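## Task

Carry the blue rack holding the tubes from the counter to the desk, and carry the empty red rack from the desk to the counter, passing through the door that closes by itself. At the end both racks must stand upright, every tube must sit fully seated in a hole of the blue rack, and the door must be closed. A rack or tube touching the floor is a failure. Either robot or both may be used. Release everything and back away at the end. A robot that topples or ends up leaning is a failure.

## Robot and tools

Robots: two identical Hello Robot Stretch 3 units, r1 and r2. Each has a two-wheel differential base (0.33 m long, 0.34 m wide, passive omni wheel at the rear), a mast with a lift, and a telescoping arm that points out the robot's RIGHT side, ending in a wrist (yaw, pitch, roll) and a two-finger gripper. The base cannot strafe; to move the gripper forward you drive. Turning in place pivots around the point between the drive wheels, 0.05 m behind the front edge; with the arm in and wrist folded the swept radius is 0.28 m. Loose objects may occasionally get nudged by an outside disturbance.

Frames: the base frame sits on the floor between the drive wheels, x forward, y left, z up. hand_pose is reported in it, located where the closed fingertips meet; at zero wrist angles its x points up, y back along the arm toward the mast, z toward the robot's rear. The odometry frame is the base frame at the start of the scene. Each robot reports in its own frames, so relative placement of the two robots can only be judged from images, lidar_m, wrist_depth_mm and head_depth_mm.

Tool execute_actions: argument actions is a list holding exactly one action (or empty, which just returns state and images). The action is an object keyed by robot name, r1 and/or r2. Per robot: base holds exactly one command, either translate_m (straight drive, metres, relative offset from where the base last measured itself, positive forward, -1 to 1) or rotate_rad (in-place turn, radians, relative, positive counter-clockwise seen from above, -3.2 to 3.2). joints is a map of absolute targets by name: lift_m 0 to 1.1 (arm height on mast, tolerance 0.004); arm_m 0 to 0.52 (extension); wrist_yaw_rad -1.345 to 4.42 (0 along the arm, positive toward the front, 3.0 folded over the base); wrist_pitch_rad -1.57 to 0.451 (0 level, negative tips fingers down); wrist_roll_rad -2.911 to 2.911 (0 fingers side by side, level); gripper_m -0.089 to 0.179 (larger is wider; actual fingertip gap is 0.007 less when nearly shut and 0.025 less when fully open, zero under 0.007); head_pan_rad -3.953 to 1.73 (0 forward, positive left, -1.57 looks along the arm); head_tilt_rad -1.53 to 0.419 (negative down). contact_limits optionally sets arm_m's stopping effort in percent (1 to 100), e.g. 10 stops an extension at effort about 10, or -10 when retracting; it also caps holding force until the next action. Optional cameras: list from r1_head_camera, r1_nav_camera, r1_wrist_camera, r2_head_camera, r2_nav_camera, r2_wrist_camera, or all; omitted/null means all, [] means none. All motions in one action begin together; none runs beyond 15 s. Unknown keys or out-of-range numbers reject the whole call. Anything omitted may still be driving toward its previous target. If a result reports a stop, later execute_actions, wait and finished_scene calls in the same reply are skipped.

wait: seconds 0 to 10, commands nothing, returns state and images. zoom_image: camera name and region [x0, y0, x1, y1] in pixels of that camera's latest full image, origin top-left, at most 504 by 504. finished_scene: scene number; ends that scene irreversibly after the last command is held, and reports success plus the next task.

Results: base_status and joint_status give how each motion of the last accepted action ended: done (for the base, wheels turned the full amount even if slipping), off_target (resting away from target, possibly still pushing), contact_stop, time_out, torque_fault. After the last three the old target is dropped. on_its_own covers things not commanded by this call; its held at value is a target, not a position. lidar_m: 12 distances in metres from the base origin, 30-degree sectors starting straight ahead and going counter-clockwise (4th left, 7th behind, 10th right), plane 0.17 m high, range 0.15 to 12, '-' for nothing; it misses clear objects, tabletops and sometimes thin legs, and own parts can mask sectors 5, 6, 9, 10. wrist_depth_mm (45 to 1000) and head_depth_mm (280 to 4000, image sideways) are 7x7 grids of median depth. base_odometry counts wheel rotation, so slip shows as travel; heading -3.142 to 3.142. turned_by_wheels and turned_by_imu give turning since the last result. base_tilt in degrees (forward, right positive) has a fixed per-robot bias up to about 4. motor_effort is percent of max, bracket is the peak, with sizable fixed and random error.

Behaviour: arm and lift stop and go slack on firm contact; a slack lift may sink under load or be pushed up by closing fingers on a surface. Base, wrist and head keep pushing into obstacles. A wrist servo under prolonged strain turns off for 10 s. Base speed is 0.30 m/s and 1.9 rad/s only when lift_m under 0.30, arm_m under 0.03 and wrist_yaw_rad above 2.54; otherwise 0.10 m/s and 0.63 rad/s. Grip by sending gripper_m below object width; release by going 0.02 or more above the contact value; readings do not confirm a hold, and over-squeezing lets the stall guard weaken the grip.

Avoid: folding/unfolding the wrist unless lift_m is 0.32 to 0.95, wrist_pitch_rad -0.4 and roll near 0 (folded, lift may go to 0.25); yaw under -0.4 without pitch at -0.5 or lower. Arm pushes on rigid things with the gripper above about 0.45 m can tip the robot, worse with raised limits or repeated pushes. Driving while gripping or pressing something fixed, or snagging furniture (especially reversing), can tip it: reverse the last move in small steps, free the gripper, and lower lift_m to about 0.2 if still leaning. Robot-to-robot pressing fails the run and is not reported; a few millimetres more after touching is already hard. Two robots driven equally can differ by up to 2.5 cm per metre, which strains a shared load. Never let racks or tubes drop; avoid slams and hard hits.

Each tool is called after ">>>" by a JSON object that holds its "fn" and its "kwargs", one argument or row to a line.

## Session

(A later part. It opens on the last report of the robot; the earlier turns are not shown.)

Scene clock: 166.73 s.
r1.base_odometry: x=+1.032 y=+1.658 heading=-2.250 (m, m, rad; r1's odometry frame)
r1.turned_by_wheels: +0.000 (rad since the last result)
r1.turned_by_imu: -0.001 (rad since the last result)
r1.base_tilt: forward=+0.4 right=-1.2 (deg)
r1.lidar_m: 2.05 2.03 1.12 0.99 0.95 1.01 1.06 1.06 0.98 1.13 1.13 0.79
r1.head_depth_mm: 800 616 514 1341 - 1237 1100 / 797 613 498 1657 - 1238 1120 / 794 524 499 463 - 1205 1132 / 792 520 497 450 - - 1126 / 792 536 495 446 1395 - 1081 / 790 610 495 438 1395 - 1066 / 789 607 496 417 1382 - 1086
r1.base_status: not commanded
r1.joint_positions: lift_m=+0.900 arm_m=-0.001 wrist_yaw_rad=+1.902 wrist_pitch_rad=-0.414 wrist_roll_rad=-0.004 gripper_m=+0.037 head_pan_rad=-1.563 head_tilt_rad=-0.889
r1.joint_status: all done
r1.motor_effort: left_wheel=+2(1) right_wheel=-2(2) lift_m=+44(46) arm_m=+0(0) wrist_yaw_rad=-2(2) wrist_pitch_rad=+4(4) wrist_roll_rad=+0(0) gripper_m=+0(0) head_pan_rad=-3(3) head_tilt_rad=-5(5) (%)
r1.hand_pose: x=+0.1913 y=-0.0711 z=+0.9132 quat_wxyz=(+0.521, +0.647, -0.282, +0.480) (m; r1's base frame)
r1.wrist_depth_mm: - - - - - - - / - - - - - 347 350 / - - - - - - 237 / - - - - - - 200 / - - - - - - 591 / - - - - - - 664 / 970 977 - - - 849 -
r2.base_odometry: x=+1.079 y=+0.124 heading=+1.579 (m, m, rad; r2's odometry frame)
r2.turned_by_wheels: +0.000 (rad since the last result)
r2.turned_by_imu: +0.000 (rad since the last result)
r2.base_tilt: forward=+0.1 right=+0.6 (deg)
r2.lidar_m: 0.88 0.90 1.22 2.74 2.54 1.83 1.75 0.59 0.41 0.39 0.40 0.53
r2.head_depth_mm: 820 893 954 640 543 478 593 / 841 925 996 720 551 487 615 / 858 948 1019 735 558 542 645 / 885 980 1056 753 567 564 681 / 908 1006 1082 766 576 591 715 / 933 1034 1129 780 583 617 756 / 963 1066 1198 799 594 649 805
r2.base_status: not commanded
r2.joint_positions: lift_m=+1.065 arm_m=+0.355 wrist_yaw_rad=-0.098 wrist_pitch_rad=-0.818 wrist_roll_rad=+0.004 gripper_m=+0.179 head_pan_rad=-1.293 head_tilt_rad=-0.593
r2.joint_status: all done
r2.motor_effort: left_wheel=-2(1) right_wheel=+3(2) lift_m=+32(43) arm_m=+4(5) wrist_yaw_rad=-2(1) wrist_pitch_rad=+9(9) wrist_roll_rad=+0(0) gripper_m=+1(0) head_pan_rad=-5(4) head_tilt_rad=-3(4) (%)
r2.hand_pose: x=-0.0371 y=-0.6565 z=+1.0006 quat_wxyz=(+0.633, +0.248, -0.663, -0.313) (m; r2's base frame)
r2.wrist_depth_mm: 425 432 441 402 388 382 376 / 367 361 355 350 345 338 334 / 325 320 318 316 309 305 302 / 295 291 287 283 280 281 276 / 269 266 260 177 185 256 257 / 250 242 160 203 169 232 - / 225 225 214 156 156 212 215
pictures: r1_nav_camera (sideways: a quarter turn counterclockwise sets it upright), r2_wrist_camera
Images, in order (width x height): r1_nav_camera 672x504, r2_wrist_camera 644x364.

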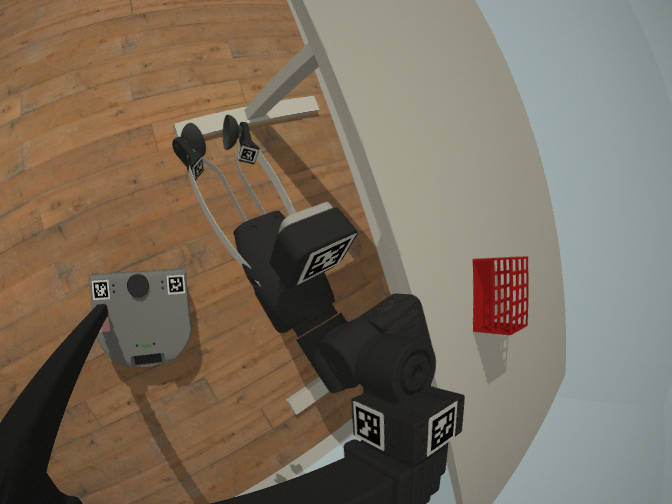

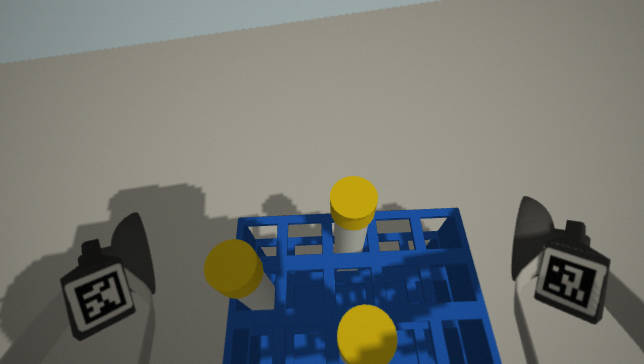

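>>> {"fn": "execute_actions", "kwargs": {
  "actions": [
    {"r1": {"joints": {"lift_m": 1.098}}, "r2": {"base": {"translate_m": -0.009}, "joints": {"arm_m": 0.343}}}
  ],
  "cameras": []
}}

>>> {"fn": "execute_actions", "kwargs": {
  "actions": [
    {"r1": {"joints": {"wrist_yaw_rad": 0.0, "wrist_pitch_rad": -0.8, "gripper_m": 0.179, "head_pan_rad": -1.3, "head_tilt_rad": -0.7}}, "r2": {"joints": {"lift_m": 1.03}}}
  ],
  "cameras": ["r2_wrist_camera", "r1_wrist_camera", "r2_head_camera"]
}}

Scene clock: 176.50 s.
r1.base_odometry: x=+1.032 y=+1.658 heading=-2.250 (m, m, rad; r1's odometry frame)
r1.turned_by_wheels: +0.000 (rad since the last result)
r1.turned_by_imu: -0.001 (rad since the last result)
r1.base_tilt: forward=+0.4 right=-1.3 (deg)
r1.lidar_m: 2.06 2.04 1.11 0.99 0.95 1.01 1.06 1.06 0.98 1.13 1.13 0.80
r1.head_depth_mm: - - 494 1521 1391 1231 1101 / - - - 1574 1397 1239 1119 / - - - 1580 1401 1227 1135 / - - - - 1376 1227 1121 / 731 536 - - 1344 1231 1096 / 790 629 - - 1333 1221 1098 / 791 629 - - - 1228 1092
r1.base_status: not commanded
r1.joint_positions: lift_m=+1.098 arm_m=-0.001 wrist_yaw_rad=+1.902 wrist_pitch_rad=-0.414 wrist_roll_rad=-0.004 gripper_m=+0.037 head_pan_rad=-1.563 head_tilt_rad=-0.889
r1.joint_status: all done
r1.motor_effort: left_wheel=+2(2) right_wheel=-2(2) lift_m=+44(46) arm_m=-1(1) wrist_yaw_rad=-2(2) wrist_pitch_rad=+4(4) wrist_roll_rad=+0(0) gripper_m=+1(0) head_pan_rad=-3(2) head_tilt_rad=-5(5) (%)
r1.hand_pose: x=+0.1913 y=-0.0711 z=+1.1111 quat_wxyz=(+0.521, +0.647, -0.282, +0.480) (m; r1's base frame)
r1.wrist_depth_mm: - - - - - - - / - - - - - - - / - - - - - - - / - - - - 570 547 579 / - - - - - 439 462 / - - - - - 368 383 / - - - - - 317 332
r2.base_odometry: x=+1.079 y=+0.115 heading=+1.579 (m, m, rad; r2's odometry frame)
r2.turned_by_wheels: +0.000 (rad since the last result)
r2.turned_by_imu: +0.001 (rad since the last result)
r2.base_tilt: forward=+0.1 right=+0.6 (deg)
r2.lidar_m: 0.88 0.91 1.23 2.74 2.52 1.82 1.74 0.59 0.41 0.39 0.40 0.54
r2.head_depth_mm: 822 896 958 631 542 479 588 / 840 924 996 720 550 487 616 / 864 949 1021 735 558 541 647 / 883 973 1050 751 567 565 680 / 909 1005 1085 765 576 592 718 / 934 1034 1121 782 585 617 761 / 958 1066 1192 797 593 648 804
r2.base_status: done
r2.joint_positions: lift_m=+1.065 arm_m=+0.343 wrist_yaw_rad=-0.098 wrist_pitch_rad=-0.818 wrist_roll_rad=+0.004 gripper_m=+0.179 head_pan_rad=-1.293 head_tilt_rad=-0.593
r2.joint_status: all done
r2.motor_effort: left_wheel=-1(4) right_wheel=+2(5) lift_m=+31(32) arm_m=-3(4) wrist_yaw_rad=-1(1) wrist_pitch_rad=+9(9) wrist_roll_rad=+0(0) gripper_m=+0(0) head_pan_rad=-4(5) head_tilt_rad=-3(2) (%)
r2.hand_pose: x=-0.0371 y=-0.6452 z=+1.0006 quat_wxyz=(+0.633, +0.248, -0.663, -0.313) (m; r2's base frame)
r2.wrist_depth_mm: 426 435 404 402 392 386 376 / 365 364 355 348 344 338 335 / 326 327 319 316 312 307 306 / 295 294 286 188 282 278 276 / 270 266 179 185 185 257 256 / 250 241 166 167 167 234 - / 225 227 186 153 187 218 214
pictures: none
No camera images: the call's "cameras" was empty. Leave "cameras" out to get every camera's image.

Scene clock: 178.47 s.
r1.base_odometry: x=+1.032 y=+1.658 heading=-2.250 (m, m, rad; r1's odometry frame)
r1.turned_by_wheels: +0.000 (rad since the last result)
r1.turned_by_imu: +0.000 (rad since the last result)
r1.base_tilt: forward=+0.3 right=-1.2 (deg)
r1.lidar_m: 2.05 2.03 1.12 0.99 0.95 1.01 1.06 1.06 0.98 1.14 1.13 0.79
r1.head_depth_mm: 983 1059 - - - 1308 1151 / 966 962 535 547 452 1322 1149 / 952 935 636 528 450 1326 1154 / 945 940 661 528 453 1321 1148 / 934 935 663 511 440 1326 1153 / 921 938 660 512 441 1329 1150 / 907 943 663 513 428 1325 1149
r1.base_status: not commanded
r1.joint_positions: lift_m=+1.098 arm_m=-0.001 wrist_yaw_rad=+0.002 wrist_pitch_rad=-0.807 wrist_roll_rad=-0.004 gripper_m=+0.179 head_pan_rad=-1.307 head_tilt_rad=-0.705
r1.joint_status: all done
r1.motor_effort: left_wheel=+2(1) right_wheel=-2(2) lift_m=+44(44) arm_m=-1(0) wrist_yaw_rad=-2(2) wrist_pitch_rad=+2(4) wrist_roll_rad=+1(0) gripper_m=+0(88) head_pan_rad=+3(20) head_tilt_rad=+2(18) (%)
r1.hand_pose: x=-0.0213 y=-0.3038 z=+1.0346 quat_wxyz=(+0.652, +0.279, -0.648, -0.277) (m; r1's base frame)
r1.wrist_depth_mm: 344 357 364 310 389 424 450 / 309 318 327 336 349 374 393 / 281 288 299 312 319 332 343 / 258 267 272 281 291 304 319 / - 246 252 264 - - - / 228 - - - - - - / - - - - - - 987
r2.base_odometry: x=+1.079 y=+0.115 heading=+1.579 (m, m, rad; r2's odometry frame)
r2.turned_by_wheels: +0.000 (rad since the last result)
r2.turned_by_imu: +0.000 (rad since the last result)
r2.base_tilt: forward=+0.1 right=+0.6 (deg)
r2.lidar_m: 0.89 0.91 1.23 2.73 2.52 1.81 1.74 0.59 0.41 0.39 0.40 0.53
r2.head_depth_mm: 818 897 972 631 542 478 590 / 840 920 994 697 550 487 617 / 865 950 1019 735 558 542 645 / 888 975 1058 752 568 565 681 / 906 1003 1087 764 578 591 718 / 933 1035 1118 782 584 618 755 / 959 1064 1191 798 594 648 806
r2.base_status: not commanded
r2.joint_positions: lift_m=+1.030 arm_m=+0.343 wrist_yaw_rad=-0.098 wrist_pitch_rad=-0.817 wrist_roll_rad=+0.004 gripper_m=+0.179 head_pan_rad=-1.293 head_tilt_rad=-0.593
r2.joint_status: all done
r2.motor_effort: left_wheel=-1(1) right_wheel=+2(2) lift_m=+32(34) arm_m=-3(3) wrist_yaw_rad=-1(2) wrist_pitch_rad=+9(9) wrist_roll_rad=+0(0) gripper_m=+1(0) head_pan_rad=-5(4) head_tilt_rad=-3(3) (%)
r2.hand_pose: x=-0.0371 y=-0.6452 z=+0.9656 quat_wxyz=(+0.633, +0.248, -0.663, -0.313) (m; r2's base frame)
r2.wrist_depth_mm: 357 354 345 341 337 330 325 / 317 310 305 300 298 290 289 / 281 276 273 117 266 262 258 / 254 250 192 156 178 238 234 / 228 220 138 147 162 214 220 / 215 208 135 87 135 149 - / 193 191 148 123 124 181 184
pictures: r1_wrist_camera, r2_head_camera (sideways: a quarter turn clockwise sets it upright), r2_wrist_camera
Images, in order (width x height): r1_wrist_camera 644x364, r2_head_camera 896x504, r2_wrist_camera 644x364.

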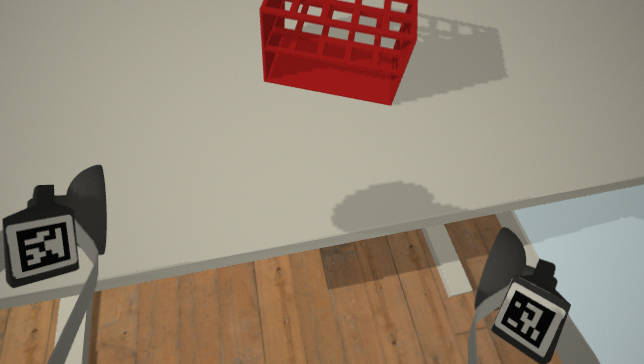

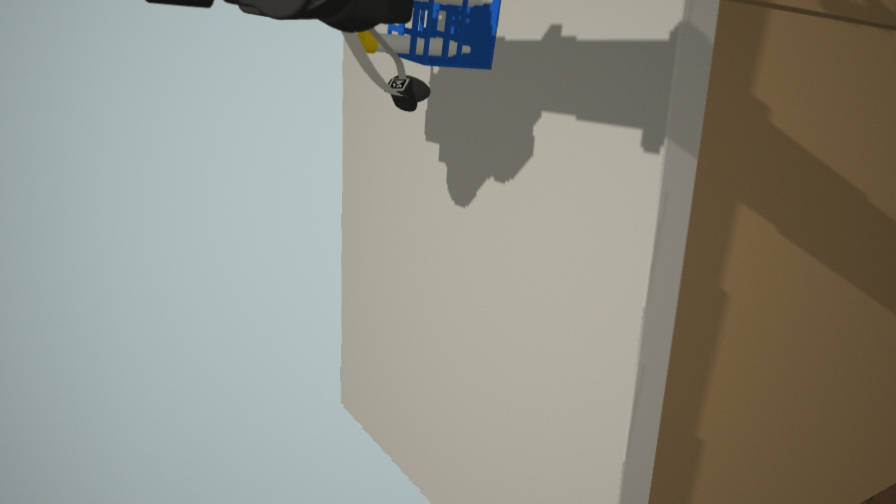

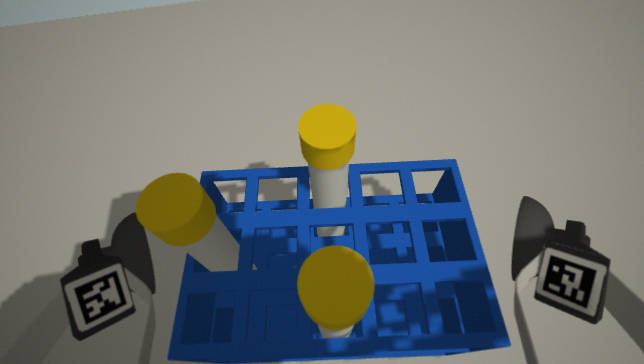

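>>> {"fn": "execute_actions", "kwargs": {
  "actions": [
    {"r1": {"base": {"translate_m": -0.006}, "joints": {"arm_m": 0.2}}, "r2": {"joints": {"lift_m": 1.02}}}
  ],
  "cameras": []
}}

>>> {"fn": "execute_actions", "kwargs": {
  "actions": [
    {"r2": {"joints": {"gripper_m": 0.105}}}
  ],
  "cameras": ["r2_wrist_camera", "r1_wrist_camera"]
}}

Scene clock: 193.50 s.
r1.base_odometry: x=+1.036 y=+1.662 heading=-2.250 (m, m, rad; r1's odometry frame)
r1.turned_by_wheels: +0.000 (rad since the last result)
r1.turned_by_imu: -0.001 (rad since the last result)
r1.base_tilt: forward=+0.4 right=-1.2 (deg)
r1.lidar_m: 2.05 2.03 1.12 0.99 0.95 1.01 1.06 1.06 0.98 1.13 1.13 0.80
r1.head_depth_mm: - - 580 509 1465 1328 1144 / 963 995 535 511 1459 1327 1150 / 951 938 608 511 452 1328 1150 / 947 941 659 511 452 1332 1150 / 931 940 658 512 440 1328 1150 / 922 939 662 511 440 1337 1149 / 907 943 663 512 429 1336 1147
r1.base_status: done
r1.joint_positions: lift_m=+1.098 arm_m=+0.200 wrist_yaw_rad=+0.000 wrist_pitch_rad=-0.808 wrist_roll_rad=-0.004 gripper_m=+0.179 head_pan_rad=-1.307 head_tilt_rad=-0.705
r1.joint_status: all done
r1.motor_effort: left_wheel=+1(3) right_wheel=-2(6) lift_m=+44(44) arm_m=+4(3) wrist_yaw_rad=+0(2) wrist_pitch_rad=+2(2) wrist_roll_rad=+0(0) gripper_m=+1(0) head_pan_rad=+3(2) head_tilt_rad=+2(2) (%)
r1.hand_pose: x=-0.0215 y=-0.5041 z=+1.0344 quat_wxyz=(+0.652, +0.279, -0.648, -0.278) (m; r1's base frame)
r1.wrist_depth_mm: 346 353 368 386 397 420 441 / 306 316 329 340 353 364 386 / 279 286 292 306 320 329 344 / 260 265 202 225 281 297 314 / - 240 189 209 222 277 281 / 219 224 225 197 235 - 258 / 206 210 216 222 228 229 240
r2.base_odometry: x=+1.079 y=+0.115 heading=+1.579 (m, m, rad; r2's odometry frame)
r2.turned_by_wheels: +0.000 (rad since the last result)
r2.turned_by_imu: +0.001 (rad since the last result)
r2.base_tilt: forward=+0.1 right=+0.6 (deg)
r2.lidar_m: 0.88 0.92 1.23 2.74 2.53 1.82 1.74 0.59 0.41 0.39 0.40 0.53
r2.head_depth_mm: 820 895 972 630 543 478 590 / 846 920 988 706 550 487 615 / 862 947 1021 735 559 542 645 / 886 971 1054 749 566 565 680 / 908 1003 1085 764 575 590 717 / 932 1032 1124 783 583 618 758 / 962 1065 1195 797 594 651 806
r2.base_status: not commanded
r2.joint_positions: lift_m=+1.020 arm_m=+0.343 wrist_yaw_rad=-0.098 wrist_pitch_rad=-0.817 wrist_roll_rad=+0.004 gripper_m=+0.179 head_pan_rad=-1.293 head_tilt_rad=-0.593
r2.joint_status: all done
r2.motor_effort: left_wheel=-1(2) right_wheel=+2(2) lift_m=+32(31) arm_m=-3(3) wrist_yaw_rad=-2(2) wrist_pitch_rad=+9(9) wrist_roll_rad=+0(0) gripper_m=+1(0) head_pan_rad=-4(4) head_tilt_rad=-3(2) (%)
r2.hand_pose: x=-0.0371 y=-0.6452 z=+0.9556 quat_wxyz=(+0.633, +0.248, -0.663, -0.313) (m; r2's base frame)
r2.wrist_depth_mm: 339 337 329 322 315 314 311 / 303 295 292 288 282 280 275 / 267 263 259 109 253 251 246 / 239 94 153 140 158 227 226 / 219 209 133 134 167 146 209 / 205 193 126 77 123 135 - / 183 180 141 113 141 151 175
pictures: none
No camera images: the call's "cameras" was empty. Leave "cameras" out to get every camera's image.

Scene clock: 194.73 s.
r1.base_odometry: x=+1.036 y=+1.662 heading=-2.250 (m, m, rad; r1's odometry frame)
r1.turned_by_wheels: +0.000 (rad since the last result)
r1.turned_by_imu: +0.000 (rad since the last result)
r1.base_tilt: forward=+0.5 right=-1.3 (deg)
r1.lidar_m: 2.06 2.03 1.12 0.98 0.95 1.01 1.06 1.05 0.98 1.13 1.13 0.80
r1.head_depth_mm: - - 582 510 1465 1330 1154 / 963 998 536 510 1471 1337 1147 / 958 937 609 511 452 1336 1148 / 943 940 662 511 452 1331 1150 / 929 941 662 512 439 1332 1149 / 926 941 664 512 440 1328 1149 / 908 943 663 511 428 1329 1159
r1.base_status: not commanded
r1.joint_positions: lift_m=+1.098 arm_m=+0.200 wrist_yaw_rad=+0.000 wrist_pitch_rad=-0.808 wrist_roll_rad=-0.004 gripper_m=+0.179 head_pan_rad=-1.307 head_tilt_rad=-0.705
r1.joint_status: not commanded
r1.motor_effort: left_wheel=+2(2) right_wheel=-2(2) lift_m=+44(44) arm_m=+3(4) wrist_yaw_rad=+0(0) wrist_pitch_rad=+2(2) wrist_roll_rad=+0(0) gripper_m=+1(0) head_pan_rad=+3(3) head_tilt_rad=+2(2) (%)
r1.hand_pose: x=-0.0215 y=-0.5041 z=+1.0344 quat_wxyz=(+0.652, +0.279, -0.648, -0.278) (m; r1's base frame)
r1.wrist_depth_mm: 343 357 367 380 400 416 446 / 308 315 326 338 352 369 389 / 279 286 294 309 323 329 344 / 261 265 200 224 281 296 310 / - 242 188 209 223 274 281 / 218 225 226 197 235 - 257 / 205 210 215 222 227 228 241
r2.base_odometry: x=+1.079 y=+0.115 heading=+1.579 (m, m, rad; r2's odometry frame)
r2.turned_by_wheels: +0.000 (rad since the last result)
r2.turned_by_imu: +0.000 (rad since the last result)
r2.base_tilt: forward=+0.1 right=+0.6 (deg)
r2.lidar_m: 0.88 0.91 1.23 2.73 2.53 1.82 1.74 0.59 0.41 0.39 0.40 0.53
r2.head_depth_mm: 819 897 973 644 544 478 589 / 841 923 994 716 550 489 616 / 861 948 1020 738 559 543 647 / 887 975 1054 752 568 566 678 / 909 1003 1087 765 576 591 718 / 936 1033 1124 781 583 620 759 / 962 1070 1195 799 594 651 807
r2.base_status: not commanded
r2.joint_positions: lift_m=+1.020 arm_m=+0.343 wrist_yaw_rad=-0.099 wrist_pitch_rad=-0.780 wrist_roll_rad=+0.004 gripper_m=+0.106 head_pan_rad=-1.293 head_tilt_rad=-0.593
r2.joint_status: all done
r2.motor_effort: left_wheel=-2(2) right_wheel=+2(2) lift_m=+32(32) arm_m=-1(3) wrist_yaw_rad=-1(3) wrist_pitch_rad=-10(12) wrist_roll_rad=+0(0) gripper_m=-20(96) head_pan_rad=-4(5) head_tilt_rad=-3(3) (%)
r2.hand_pose: x=-0.0379 y=-0.6525 z=+0.9615 quat_wxyz=(+0.639, +0.236, -0.667, -0.302) (m; r2's base frame)
r2.wrist_depth_mm: 405 366 360 353 346 344 334 / 324 320 312 307 302 298 293 / 287 279 276 114 269 264 261 / 255 243 177 154 158 239 234 / 228 226 138 141 172 145 213 / 208 - 133 83 155 138 197 / 194 189 137 118 146 177 181
pictures: r1_wrist_camera, r2_wrist_camera
Images, in order (width x height): r1_wrist_camera 644x364, r2_wrist_camera 644x364.

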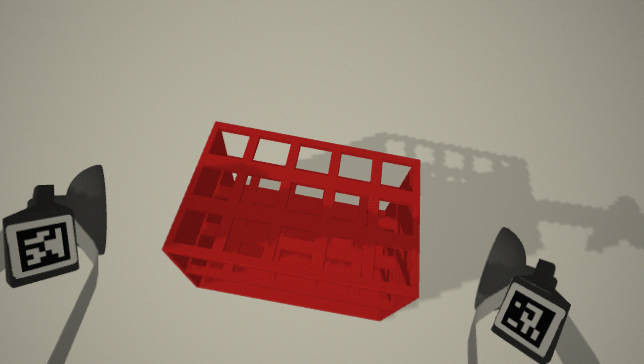

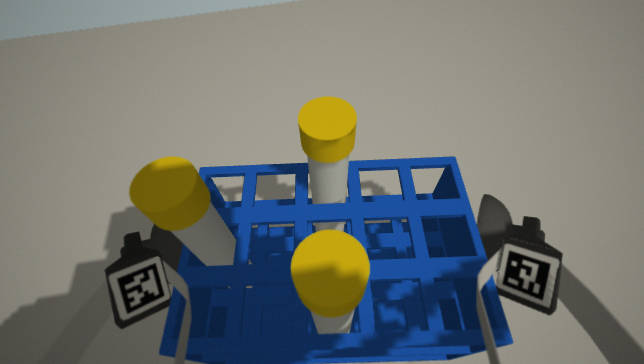

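>>> {"fn": "execute_actions", "kwargs": {
  "actions": [
    {"r1": {"base": {"translate_m": -0.004}, "joints": {"arm_m": 0.238}}, "r2": {"joints": {"lift_m": 1.06, "wrist_pitch_rad": -0.77}}}
  ],
  "cameras": ["r2_wrist_camera"]
}}

>>> {"fn": "execute_actions", "kwargs": {
  "actions": [
    {"r1": {"joints": {"lift_m": 1.066}}, "r2": {"joints": {"lift_m": 1.095}}}
  ],
  "cameras": ["r2_wrist_camera", "r1_wrist_camera", "r2_head_camera"]
}}

Scene clock: 206.33 s.
r1.base_odometry: x=+1.038 y=+1.665 heading=-2.250 (m, m, rad; r1's odometry frame)
r1.turned_by_wheels: +0.000 (rad since the last result)
r1.turned_by_imu: -0.002 (rad since the last result)
r1.base_tilt: forward=+0.4 right=-1.2 (deg)
r1.lidar_m: 2.05 2.02 1.12 0.98 0.95 1.01 1.05 1.05 0.98 1.14 1.13 0.80
r1.head_depth_mm: - - 644 509 1467 1329 1147 / 963 994 538 510 1467 1326 1155 / 956 939 609 512 451 1327 1152 / 946 934 660 512 453 1323 1154 / 938 940 662 511 439 1340 1153 / 921 944 662 512 440 1334 1153 / 910 943 664 512 429 1331 1152
r1.base_status: done
r1.joint_positions: lift_m=+1.098 arm_m=+0.238 wrist_yaw_rad=+0.000 wrist_pitch_rad=-0.808 wrist_roll_rad=-0.004 gripper_m=+0.179 head_pan_rad=-1.307 head_tilt_rad=-0.705
r1.joint_status: all done
r1.motor_effort: left_wheel=+1(3) right_wheel=-2(6) lift_m=+44(44) arm_m=+3(8) wrist_yaw_rad=+0(0) wrist_pitch_rad=+2(2) wrist_roll_rad=+0(0) gripper_m=+1(1) head_pan_rad=+3(3) head_tilt_rad=+2(2) (%)
r1.hand_pose: x=-0.0215 y=-0.5421 z=+1.0344 quat_wxyz=(+0.652, +0.279, -0.648, -0.278) (m; r1's base frame)
r1.wrist_depth_mm: 342 355 367 383 405 421 445 / 306 316 327 342 353 372 390 / 280 289 300 310 320 331 344 / 260 265 265 280 287 297 311 / - 240 198 184 259 277 283 / 218 216 161 170 205 - 258 / 205 205 181 186 220 228 241
r2.base_odometry: x=+1.079 y=+0.115 heading=+1.579 (m, m, rad; r2's odometry frame)
r2.turned_by_wheels: +0.000 (rad since the last result)
r2.turned_by_imu: +0.002 (rad since the last result)
r2.base_tilt: forward=+0.1 right=+0.6 (deg)
r2.lidar_m: 0.89 0.91 1.23 2.73 2.53 1.82 1.74 0.59 0.41 0.39 0.40 0.54
r2.head_depth_mm: 822 894 955 639 543 479 590 / 839 919 993 720 549 487 617 / 862 948 1022 735 557 543 646 / 884 973 1052 751 566 565 680 / 910 1003 1087 767 576 590 716 / 934 1031 1122 779 584 618 758 / 963 1067 1197 797 593 650 805
r2.base_status: not commanded
r2.joint_positions: lift_m=+1.060 arm_m=+0.343 wrist_yaw_rad=-0.099 wrist_pitch_rad=-0.783 wrist_roll_rad=+0.004 gripper_m=+0.106 head_pan_rad=-1.293 head_tilt_rad=-0.593
r2.joint_status: all done
r2.motor_effort: left_wheel=-1(1) right_wheel=+3(2) lift_m=+47(48) arm_m=-1(3) wrist_yaw_rad=-2(1) wrist_pitch_rad=+7(12) wrist_roll_rad=+0(0) gripper_m=-20(20) head_pan_rad=-4(4) head_tilt_rad=-2(3) (%)
r2.hand_pose: x=-0.0378 y=-0.6519 z=+1.0005 quat_wxyz=(+0.638, +0.237, -0.667, -0.303) (m; r2's base frame)
r2.wrist_depth_mm: 425 446 436 418 404 404 394 / 378 373 361 363 357 351 346 / 330 330 324 115 319 313 307 / 299 284 176 154 158 280 278 / 269 265 137 145 173 144 254 / 247 - 133 83 157 138 232 / 229 222 137 118 147 209 216
pictures: r2_wrist_camera
Images, in order (width x height): r2_wrist_camera 644x364.

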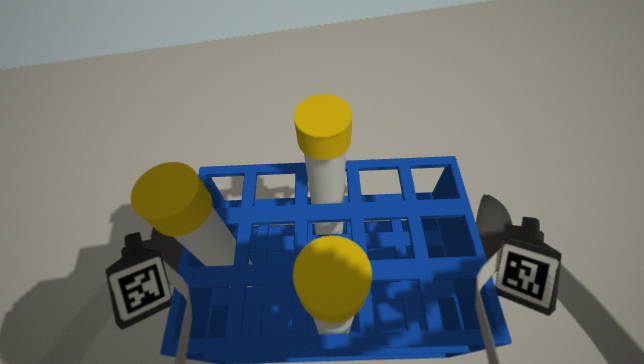

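Scene clock: 207.47 s.
r1.base_odometry: x=+1.038 y=+1.665 heading=-2.250 (m, m, rad; r1's odometry frame)
r1.turned_by_wheels: +0.000 (rad since the last result)
r1.turned_by_imu: +0.000 (rad since the last result)
r1.base_tilt: forward=+0.4 right=-1.2 (deg)
r1.lidar_m: 2.05 2.02 1.12 0.98 0.95 1.01 1.05 1.05 0.98 1.14 1.13 0.80
r1.head_depth_mm: - - 608 509 1455 1327 1146 / 969 961 537 510 1454 1329 1154 / 958 937 611 509 451 1334 1153 / 940 934 660 510 452 1328 1147 / 934 937 663 512 441 1333 1140 / 919 940 660 512 439 1330 1156 / 911 945 664 512 430 1327 1157
r1.base_status: not commanded
r1.joint_positions: lift_m=+1.066 arm_m=+0.238 wrist_yaw_rad=+0.000 wrist_pitch_rad=-0.808 wrist_roll_rad=-0.004 gripper_m=+0.179 head_pan_rad=-1.307 head_tilt_rad=-0.705
r1.joint_status: all done
r1.motor_effort: left_wheel=+2(2) right_wheel=-2(2) lift_m=+28(40) arm_m=+4(4) wrist_yaw_rad=-1(0) wrist_pitch_rad=+2(2) wrist_roll_rad=+0(0) gripper_m=+0(0) head_pan_rad=+3(2) head_tilt_rad=+2(2) (%)
r1.hand_pose: x=-0.0215 y=-0.5421 z=+1.0031 quat_wxyz=(+0.652, +0.279, -0.648, -0.278) (m; r1's base frame)
r1.wrist_depth_mm: 296 306 316 332 346 366 387 / 269 274 287 298 312 321 336 / 244 250 258 266 274 287 298 / 225 222 158 238 250 261 270 / - 159 171 175 178 237 243 / 191 136 158 135 143 - 226 / 179 176 148 161 148 197 207
r2.base_odometry: x=+1.079 y=+0.115 heading=+1.579 (m, m, rad; r2's odometry frame)
r2.turned_by_wheels: +0.000 (rad since the last result)
r2.turned_by_imu: +0.000 (rad since the last result)
r2.base_tilt: forward=+0.1 right=+0.6 (deg)
r2.lidar_m: 0.88 0.91 1.23 2.73 2.52 1.82 1.74 0.59 0.41 0.39 0.40 0.53
r2.head_depth_mm: 821 894 641 653 543 478 589 / 841 922 993 722 551 488 617 / 862 949 1019 737 559 543 647 / 886 975 1049 751 567 565 682 / 909 1004 1085 765 575 590 717 / 935 1035 1124 779 585 618 759 / 965 1063 1193 797 594 650 805
r2.base_status: not commanded
r2.joint_positions: lift_m=+1.095 arm_m=+0.343 wrist_yaw_rad=-0.099 wrist_pitch_rad=-0.784 wrist_roll_rad=+0.004 gripper_m=+0.106 head_pan_rad=-1.293 head_tilt_rad=-0.593
r2.joint_status: all done
r2.motor_effort: left_wheel=-1(2) right_wheel=+3(2) lift_m=+48(49) arm_m=-2(2) wrist_yaw_rad=-1(1) wrist_pitch_rad=+7(7) wrist_roll_rad=+0(0) gripper_m=-20(20) head_pan_rad=-4(4) head_tilt_rad=-3(3) (%)
r2.hand_pose: x=-0.0378 y=-0.6519 z=+1.0355 quat_wxyz=(+0.638, +0.237, -0.667, -0.303) (m; r2's base frame)
r2.wrist_depth_mm: 422 436 465 480 481 458 447 / 471 428 423 418 407 401 395 / 385 378 367 115 361 357 354 / 344 327 176 154 158 321 318 / 313 301 138 144 172 145 288 / 282 - 134 83 156 139 264 / 266 253 138 118 147 240 247
pictures: r1_wrist_camera, r2_head_camera (sideways: a quarter turn clockwise sets it upright), r2_wrist_camera
Images, in order (width x height): r1_wrist_camera 644x364, r2_head_camera 896x504, r2_wrist_camera 644x364.

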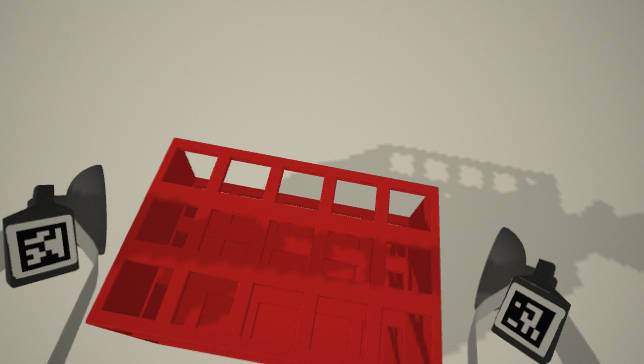

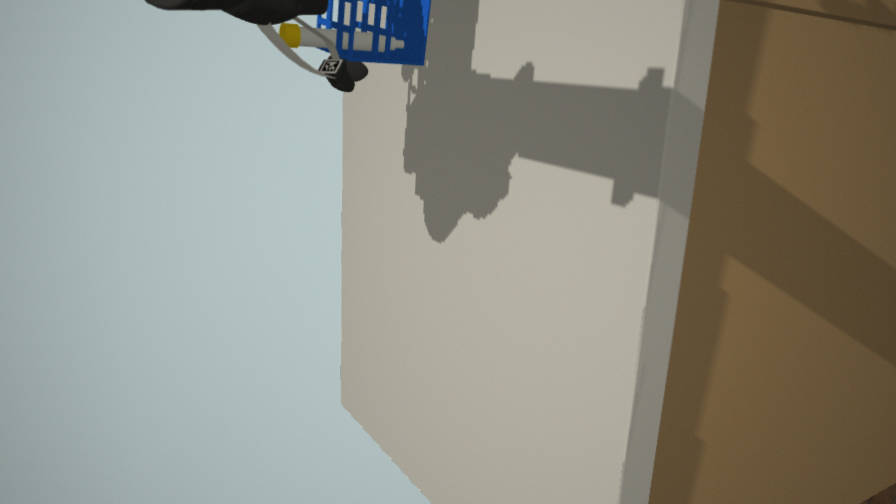

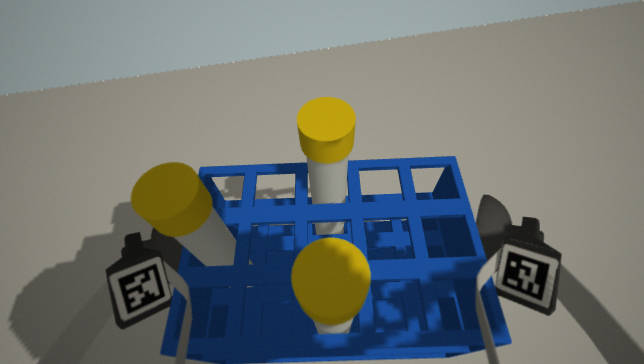

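>>> {"fn": "execute_actions", "kwargs": {
  "actions": [
    {"r1": {"joints": {"lift_m": 1.06, "arm_m": 0.234}}, "r2": {"joints": {"arm_m": 0.2, "head_pan_rad": 0.0, "head_tilt_rad": -0.25}}}
  ],
  "cameras": []
}}

>>> {"fn": "execute_actions", "kwargs": {
  "actions": [
    {"r1": {"joints": {"gripper_m": 0.103}}, "r2": {"joints": {"arm_m": 0.0, "wrist_yaw_rad": 1.57}}}
  ],
  "cameras": ["r1_wrist_camera"]
}}

Scene clock: 219.00 s.
r1.base_odometry: x=+1.038 y=+1.665 heading=-2.250 (m, m, rad; r1's odometry frame)
r1.turned_by_wheels: +0.000 (rad since the last result)
r1.turned_by_imu: -0.002 (rad since the last result)
r1.base_tilt: forward=+0.4 right=-1.2 (deg)
r1.lidar_m: 2.06 2.02 1.12 0.98 0.95 1.01 1.05 1.05 0.98 1.14 1.13 0.80
r1.head_depth_mm: - - 610 510 1464 1316 1147 / 968 938 537 510 1456 1329 1143 / 960 936 608 510 452 1328 1146 / 946 937 662 511 453 1335 1147 / 936 938 663 512 440 1332 1150 / 918 937 660 512 440 1334 1149 / 914 944 662 512 429 1331 1154
r1.base_status: not commanded
r1.joint_positions: lift_m=+1.060 arm_m=+0.234 wrist_yaw_rad=+0.000 wrist_pitch_rad=-0.808 wrist_roll_rad=-0.004 gripper_m=+0.179 head_pan_rad=-1.307 head_tilt_rad=-0.705
r1.joint_status: all done
r1.motor_effort: left_wheel=+2(1) right_wheel=-2(2) lift_m=+27(27) arm_m=-4(4) wrist_yaw_rad=+0(0) wrist_pitch_rad=+2(2) wrist_roll_rad=+0(0) gripper_m=+1(1) head_pan_rad=+2(2) head_tilt_rad=+2(2) (%)
r1.hand_pose: x=-0.0215 y=-0.5389 z=+0.9971 quat_wxyz=(+0.652, +0.279, -0.648, -0.278) (m; r1's base frame)
r1.wrist_depth_mm: 290 301 310 325 337 350 374 / 259 266 276 288 301 311 328 / 238 242 251 262 269 277 290 / 220 214 149 185 238 253 261 / - 134 137 172 144 232 237 / 185 131 157 130 132 - 219 / 173 174 145 151 137 192 205
r2.base_odometry: x=+1.079 y=+0.115 heading=+1.579 (m, m, rad; r2's odometry frame)
r2.turned_by_wheels: +0.000 (rad since the last result)
r2.turned_by_imu: +0.002 (rad since the last result)
r2.base_tilt: forward=+0.1 right=+0.6 (deg)
r2.lidar_m: 0.89 0.92 1.23 2.73 2.52 1.82 1.74 0.59 0.41 0.39 0.40 0.54
r2.head_depth_mm: 754 786 816 851 887 932 972 / 756 788 816 852 891 928 976 / 756 788 819 853 892 933 977 / 756 787 821 856 892 932 978 / 760 788 822 853 890 936 981 / 759 789 821 855 893 936 980 / 761 790 823 861 895 936 985
r2.base_status: not commanded
r2.joint_positions: lift_m=+1.095 arm_m=+0.200 wrist_yaw_rad=-0.099 wrist_pitch_rad=-0.784 wrist_roll_rad=+0.004 gripper_m=+0.106 head_pan_rad=-0.007 head_tilt_rad=-0.261
r2.joint_status: all done
r2.motor_effort: left_wheel=-2(1) right_wheel=+2(2) lift_m=+48(48) arm_m=-3(5) wrist_yaw_rad=-2(1) wrist_pitch_rad=+7(7) wrist_roll_rad=+0(0) gripper_m=-20(20) head_pan_rad=+4(55) head_tilt_rad=+4(19) (%)
r2.hand_pose: x=-0.0378 y=-0.5089 z=+1.0354 quat_wxyz=(+0.638, +0.237, -0.667, -0.303) (m; r2's base frame)
r2.wrist_depth_mm: 523 490 484 483 466 462 440 / 440 428 423 419 404 402 401 / 382 380 374 114 361 355 351 / 343 326 176 154 158 323 315 / 310 302 138 144 173 144 289 / 282 - 134 83 156 138 266 / 265 255 137 119 147 242 247
pictures: none
No camera images: the call's "cameras" was empty. Leave "cameras" out to get every camera's image.

Scene clock: 221.70 s.
r1.base_odometry: x=+1.038 y=+1.665 heading=-2.250 (m, m, rad; r1's odometry frame)
r1.turned_by_wheels: +0.000 (rad since the last result)
r1.turned_by_imu: -0.001 (rad since the last result)
r1.base_tilt: forward=+0.4 right=-1.3 (deg)
r1.lidar_m: 2.06 2.03 1.12 0.98 0.95 1.01 1.05 1.05 0.98 1.14 1.13 0.81
r1.head_depth_mm: - - 581 510 1457 1321 1146 / 970 933 539 511 1456 1330 1146 / 959 933 608 511 453 1324 1148 / 952 935 663 512 452 1334 1150 / 935 943 662 511 439 1336 1151 / 924 941 662 512 440 1335 1153 / 907 943 666 511 429 1341 1155
r1.base_status: not commanded
r1.joint_positions: lift_m=+1.060 arm_m=+0.234 wrist_yaw_rad=+0.000 wrist_pitch_rad=-0.796 wrist_roll_rad=-0.003 gripper_m=+0.104 head_pan_rad=-1.307 head_tilt_rad=-0.705
r1.joint_status: all done
r1.motor_effort: left_wheel=+1(2) right_wheel=-2(2) lift_m=+27(27) arm_m=-3(3) wrist_yaw_rad=+0(0) wrist_pitch_rad=-1(2) wrist_roll_rad=+0(1) gripper_m=-17(94) head_pan_rad=+2(3) head_tilt_rad=+2(2) (%)
r1.hand_pose: x=-0.0215 y=-0.5413 z=+0.9990 quat_wxyz=(+0.653, +0.275, -0.651, -0.274) (m; r1's base frame)
r1.wrist_depth_mm: 299 303 318 334 349 368 386 / 266 273 281 297 308 321 335 / 240 247 256 263 275 285 301 / 221 225 168 158 242 256 265 / - 132 141 174 146 235 242 / 185 142 157 132 133 217 221 / 176 176 147 146 131 193 205
r2.base_odometry: x=+1.079 y=+0.115 heading=+1.579 (m, m, rad; r2's odometry frame)
r2.turned_by_wheels: +0.000 (rad since the last result)
r2.turned_by_imu: +0.000 (rad since the last result)
r2.base_tilt: forward=+0.1 right=+0.6 (deg)
r2.lidar_m: 0.89 0.91 1.23 2.73 2.53 1.81 1.74 0.59 0.41 0.39 0.40 0.53
r2.head_depth_mm: 755 783 817 852 888 929 975 / 756 785 817 851 886 932 975 / 758 785 819 852 890 929 980 / 758 789 817 853 891 933 979 / 758 786 820 854 892 932 978 / 758 789 822 856 895 935 984 / 760 791 824 858 895 938 982
r2.base_status: not commanded
r2.joint_positions: lift_m=+1.095 arm_m=+0.000 wrist_yaw_rad=+1.568 wrist_pitch_rad=-0.784 wrist_roll_rad=+0.004 gripper_m=+0.106 head_pan_rad=-0.007 head_tilt_rad=-0.261
r2.joint_status: all done
r2.motor_effort: left_wheel=-2(1) right_wheel=+2(2) lift_m=+48(47) arm_m=-2(6) wrist_yaw_rad=+2(3) wrist_pitch_rad=+7(7) wrist_roll_rad=+0(0) gripper_m=-19(20) head_pan_rad=+5(5) head_tilt_rad=+3(4) (%)
r2.hand_pose: x=+0.1430 y=-0.1460 z=+1.0354 quat_wxyz=(+0.653, +0.653, -0.273, +0.269) (m; r2's base frame)
r2.wrist_depth_mm: 818 822 864 861 873 455 447 / 963 - 985 - 972 410 394 / - - - 115 - 375 354 / - - 177 154 158 406 319 / - - 138 144 173 144 294 / - - 133 83 157 138 268 / - - 138 118 147 376 333
pictures: r1_wrist_camera
Images, in order (width x height): r1_wrist_camera 644x364.

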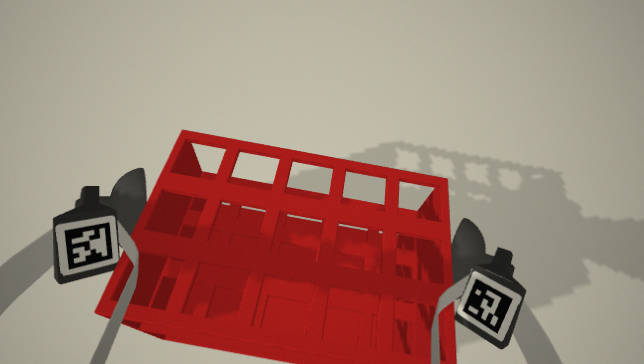

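>>> {"fn": "execute_actions", "kwargs": {
  "actions": [
    {"r1": {"joints": {"lift_m": 1.098, "wrist_pitch_rad": -0.785, "head_pan_rad": 1.6, "head_tilt_rad": -0.3}}, "r2": {"base": {"rotate_rad": 1.2}}}
  ],
  "cameras": ["r1_nav_camera", "r1_wrist_camera"]
}}

>>> {"fn": "execute_actions", "kwargs": {
  "actions": [
    {"r1": {"joints": {"arm_m": 0.0, "wrist_yaw_rad": 0.6}}, "r2": {"base": {"rotate_rad": 1.1}}}
  ],
  "cameras": ["r2_nav_camera", "r2_head_camera", "r1_head_camera"]
}}

Scene clock: 228.63 s.
r1.base_odometry: x=+1.038 y=+1.665 heading=-2.250 (m, m, rad; r1's odometry frame)
r1.turned_by_wheels: +0.000 (rad since the last result)
r1.turned_by_imu: -0.001 (rad since the last result)
r1.base_tilt: forward=+0.3 right=-1.3 (deg)
r1.lidar_m: 2.06 2.02 1.12 0.98 0.95 1.01 1.05 1.05 0.98 1.14 1.13 0.80
r1.head_depth_mm: 913 961 1021 1101 1192 1298 1385 / 950 1005 1064 1132 1210 1307 1371 / 909 961 1030 1095 1172 1282 1370 / 872 925 980 1043 1125 1205 1311 / 843 893 943 1005 1071 1146 1238 / 812 855 903 961 1026 1092 1181 / 785 833 877 948 976 1045 1123
r1.base_status: not commanded
r1.joint_positions: lift_m=+1.098 arm_m=+0.234 wrist_yaw_rad=+0.000 wrist_pitch_rad=-0.798 wrist_roll_rad=-0.003 gripper_m=+0.104 head_pan_rad=+1.593 head_tilt_rad=-0.310
r1.joint_status: all done
r1.motor_effort: left_wheel=+1(2) right_wheel=-2(2) lift_m=+45(46) arm_m=-3(3) wrist_yaw_rad=+0(0) wrist_pitch_rad=+3(2) wrist_roll_rad=-1(1) gripper_m=-17(17) head_pan_rad=+2(32) head_tilt_rad=+4(25) (%)
r1.hand_pose: x=-0.0215 y=-0.5411 z=+1.0361 quat_wxyz=(+0.653, +0.275, -0.650, -0.274) (m; r1's base frame)
r1.wrist_depth_mm: 348 360 377 387 411 428 455 / 312 322 332 349 360 380 400 / 282 290 302 316 322 334 349 / 260 259 149 155 289 303 313 / - 131 168 176 147 278 283 / 217 150 156 159 132 258 259 / 207 207 187 155 134 228 241
r2.base_odometry: x=+1.079 y=+0.115 heading=+2.779 (m, m, rad; r2's odometry frame)
r2.turned_by_wheels: +1.200 (rad since the last result)
r2.turned_by_imu: +1.206 (rad since the last result)
r2.base_tilt: forward=+0.1 right=+0.5 (deg)
r2.lidar_m: 1.45 2.73 2.20 1.76 1.10 0.51 0.40 0.39 0.42 0.63 0.88 0.96
r2.head_depth_mm: 1193 1243 1303 1367 1428 1496 1523 / 1392 1462 1537 1622 1721 1837 1642 / 1677 1770 1881 2009 2171 2114 1672 / 2088 2246 2438 2630 2780 2246 1678 / 2547 2617 2750 2812 2918 2284 1704 / 2457 2562 2629 2733 2803 2313 1720 / 2353 2456 2534 2593 2720 2345 1749
r2.base_status: done
r2.joint_positions: lift_m=+1.095 arm_m=+0.000 wrist_yaw_rad=+1.568 wrist_pitch_rad=-0.784 wrist_roll_rad=+0.004 gripper_m=+0.106 head_pan_rad=-0.007 head_tilt_rad=-0.261
r2.joint_status: not commanded
r2.motor_effort: left_wheel=-2(5) right_wheel=+2(5) lift_m=+49(48) arm_m=-3(3) wrist_yaw_rad=+2(2) wrist_pitch_rad=+7(8) wrist_roll_rad=+0(0) gripper_m=-20(19) head_pan_rad=+5(5) head_tilt_rad=+3(4) (%)
r2.hand_pose: x=+0.1430 y=-0.1460 z=+1.0354 quat_wxyz=(+0.653, +0.653, -0.273, +0.269) (m; r2's base frame)
r2.wrist_depth_mm: - - - - - 821 650 / - - - - - 853 669 / - - - 114 - 969 694 / - - 177 153 157 980 753 / - - 138 145 173 144 797 / - - 133 83 156 138 809 / - - 138 118 148 - 976
pictures: r1_nav_camera (sideways: a quarter turn counterclockwise sets it upright), r1_wrist_camera
Images, in order (width x height): r1_nav_camera 672x504, r1_wrist_camera 644x364.

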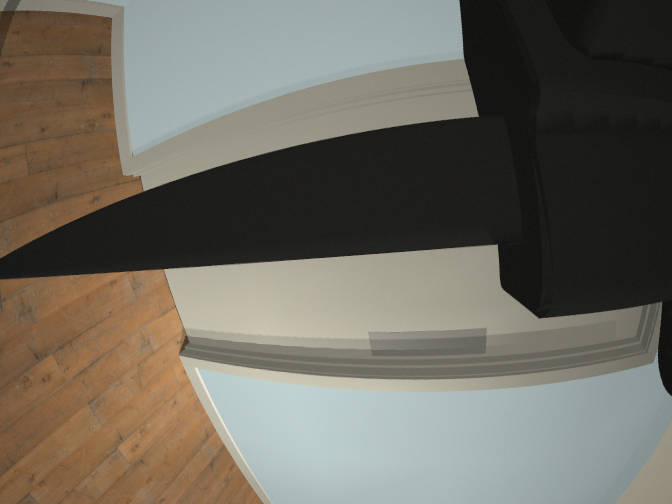

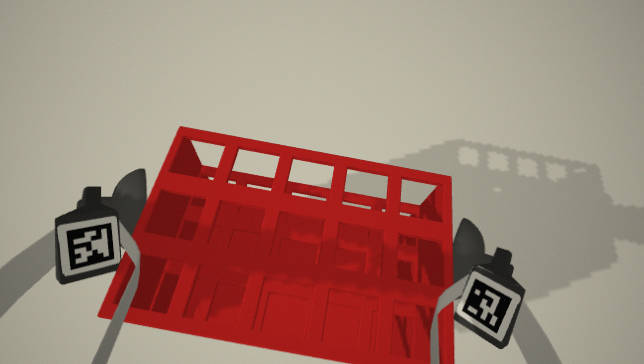

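Scene clock: 231.60 s.
r1.base_odometry: x=+1.038 y=+1.665 heading=-2.250 (m, m, rad; r1's odometry frame)
r1.turned_by_wheels: +0.000 (rad since the last result)
r1.turned_by_imu: -0.001 (rad since the last result)
r1.base_tilt: forward=+0.4 right=-1.2 (deg)
r1.lidar_m: 2.06 2.03 1.12 0.98 0.95 1.01 1.05 1.05 0.98 1.14 1.13 0.80
r1.head_depth_mm: 910 961 1025 1103 1194 1304 1388 / 950 1001 1063 1134 1215 1303 1364 / 907 967 1023 1095 1175 1281 1366 / 869 922 985 1052 1123 1209 1309 / 843 890 942 1003 1065 1140 1241 / 810 859 906 962 1021 1091 1174 / 787 833 880 943 979 1046 1110
r1.base_status: not commanded
r1.joint_positions: lift_m=+1.098 arm_m=+0.000 wrist_yaw_rad=+0.600 wrist_pitch_rad=-0.798 wrist_roll_rad=-0.003 gripper_m=+0.104 head_pan_rad=+1.593 head_tilt_rad=-0.310
r1.joint_status: all done
r1.motor_effort: left_wheel=+1(1) right_wheel=-1(2) lift_m=+45(45) arm_m=-4(1) wrist_yaw_rad=+1(3) wrist_pitch_rad=+4(4) wrist_roll_rad=-1(1) gripper_m=-17(16) head_pan_rad=+2(2) head_tilt_rad=+4(5) (%)
r1.hand_pose: x=+0.0697 y=-0.2789 z=+1.0360 quat_wxyz=(+0.705, +0.455, -0.540, -0.070) (m; r1's base frame)
r1.wrist_depth_mm: 348 363 375 391 406 434 455 / 313 321 333 344 360 377 399 / 287 290 304 312 322 334 348 / - 267 149 155 287 303 314 / - 132 168 174 147 279 285 / - 150 157 159 133 257 260 / - - 188 155 133 - 240
r2.base_odometry: x=+1.079 y=+0.115 heading=-2.404 (m, m, rad; r2's odometry frame)
r2.turned_by_wheels: +1.100 (rad since the last result)
r2.turned_by_imu: +1.105 (rad since the last result)
r2.base_tilt: forward=+0.1 right=+0.6 (deg)
r2.lidar_m: 2.12 1.75 0.98 0.49 0.40 0.39 0.43 0.89 0.88 0.98 1.57 2.73
r2.head_depth_mm: 2553 2650 2831 2890 2936 2145 1617 / 2744 2886 3011 3162 3147 2155 1645 / 2679 2736 2836 2927 2932 2203 1658 / 2390 2436 2477 2573 2634 2228 1687 / 2141 2202 2250 2273 2336 2248 1699 / 1939 1988 2041 2065 2090 2094 1738 / 1780 1817 1840 1864 1903 1957 1742
r2.base_status: done
r2.joint_positions: lift_m=+1.095 arm_m=+0.000 wrist_yaw_rad=+1.568 wrist_pitch_rad=-0.784 wrist_roll_rad=+0.004 gripper_m=+0.106 head_pan_rad=-0.007 head_tilt_rad=-0.261
r2.joint_status: not commanded
r2.motor_effort: left_wheel=-1(5) right_wheel=+2(5) lift_m=+48(47) arm_m=-3(2) wrist_yaw_rad=+2(2) wrist_pitch_rad=+7(7) wrist_roll_rad=+0(0) gripper_m=-20(19) head_pan_rad=+5(4) head_tilt_rad=+3(4) (%)
r2.hand_pose: x=+0.1430 y=-0.1460 z=+1.0354 quat_wxyz=(+0.653, +0.653, -0.273, +0.269) (m; r2's base frame)
r2.wrist_depth_mm: - - - - - - - / - - - - - - - / - - - 114 - - - / - - 177 154 158 - - / - - 139 144 173 144 - / - - 133 83 157 138 - / - - 138 119 147 - -
pictures: r1_head_camera (sideways: a quarter turn clockwise sets it upright), r2_head_camera (sideways: a quarter turn clockwise sets it upright), r2_nav_camera (sideways: a quarter turn counterclockwise sets it upright)
Images, in order (width x height): r1_head_camera 896x504, r2_head_camera 896x504, r2_nav_camera 672x504.

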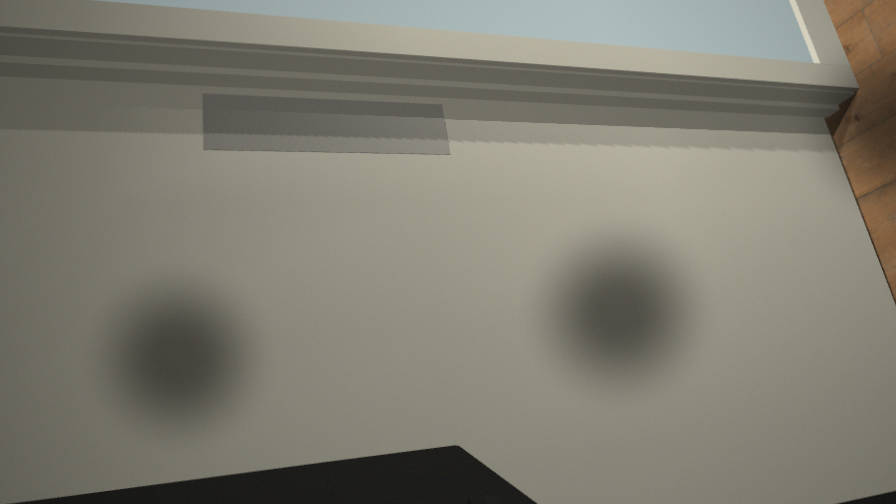

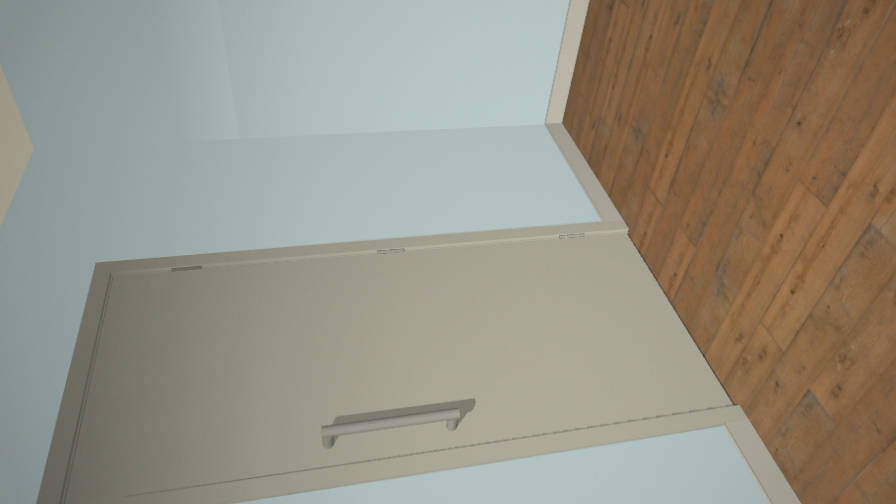

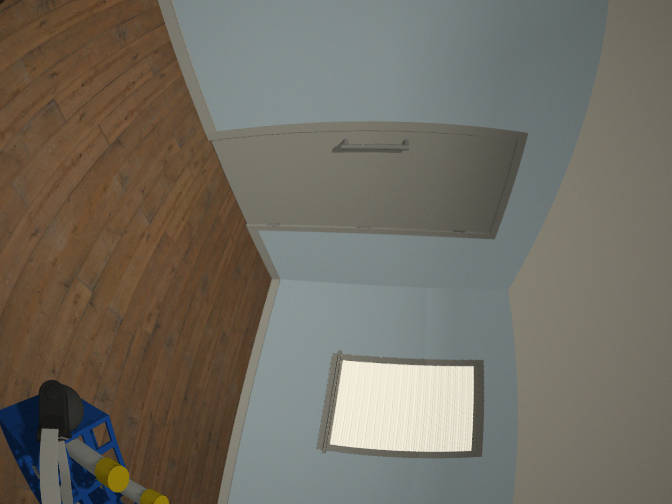

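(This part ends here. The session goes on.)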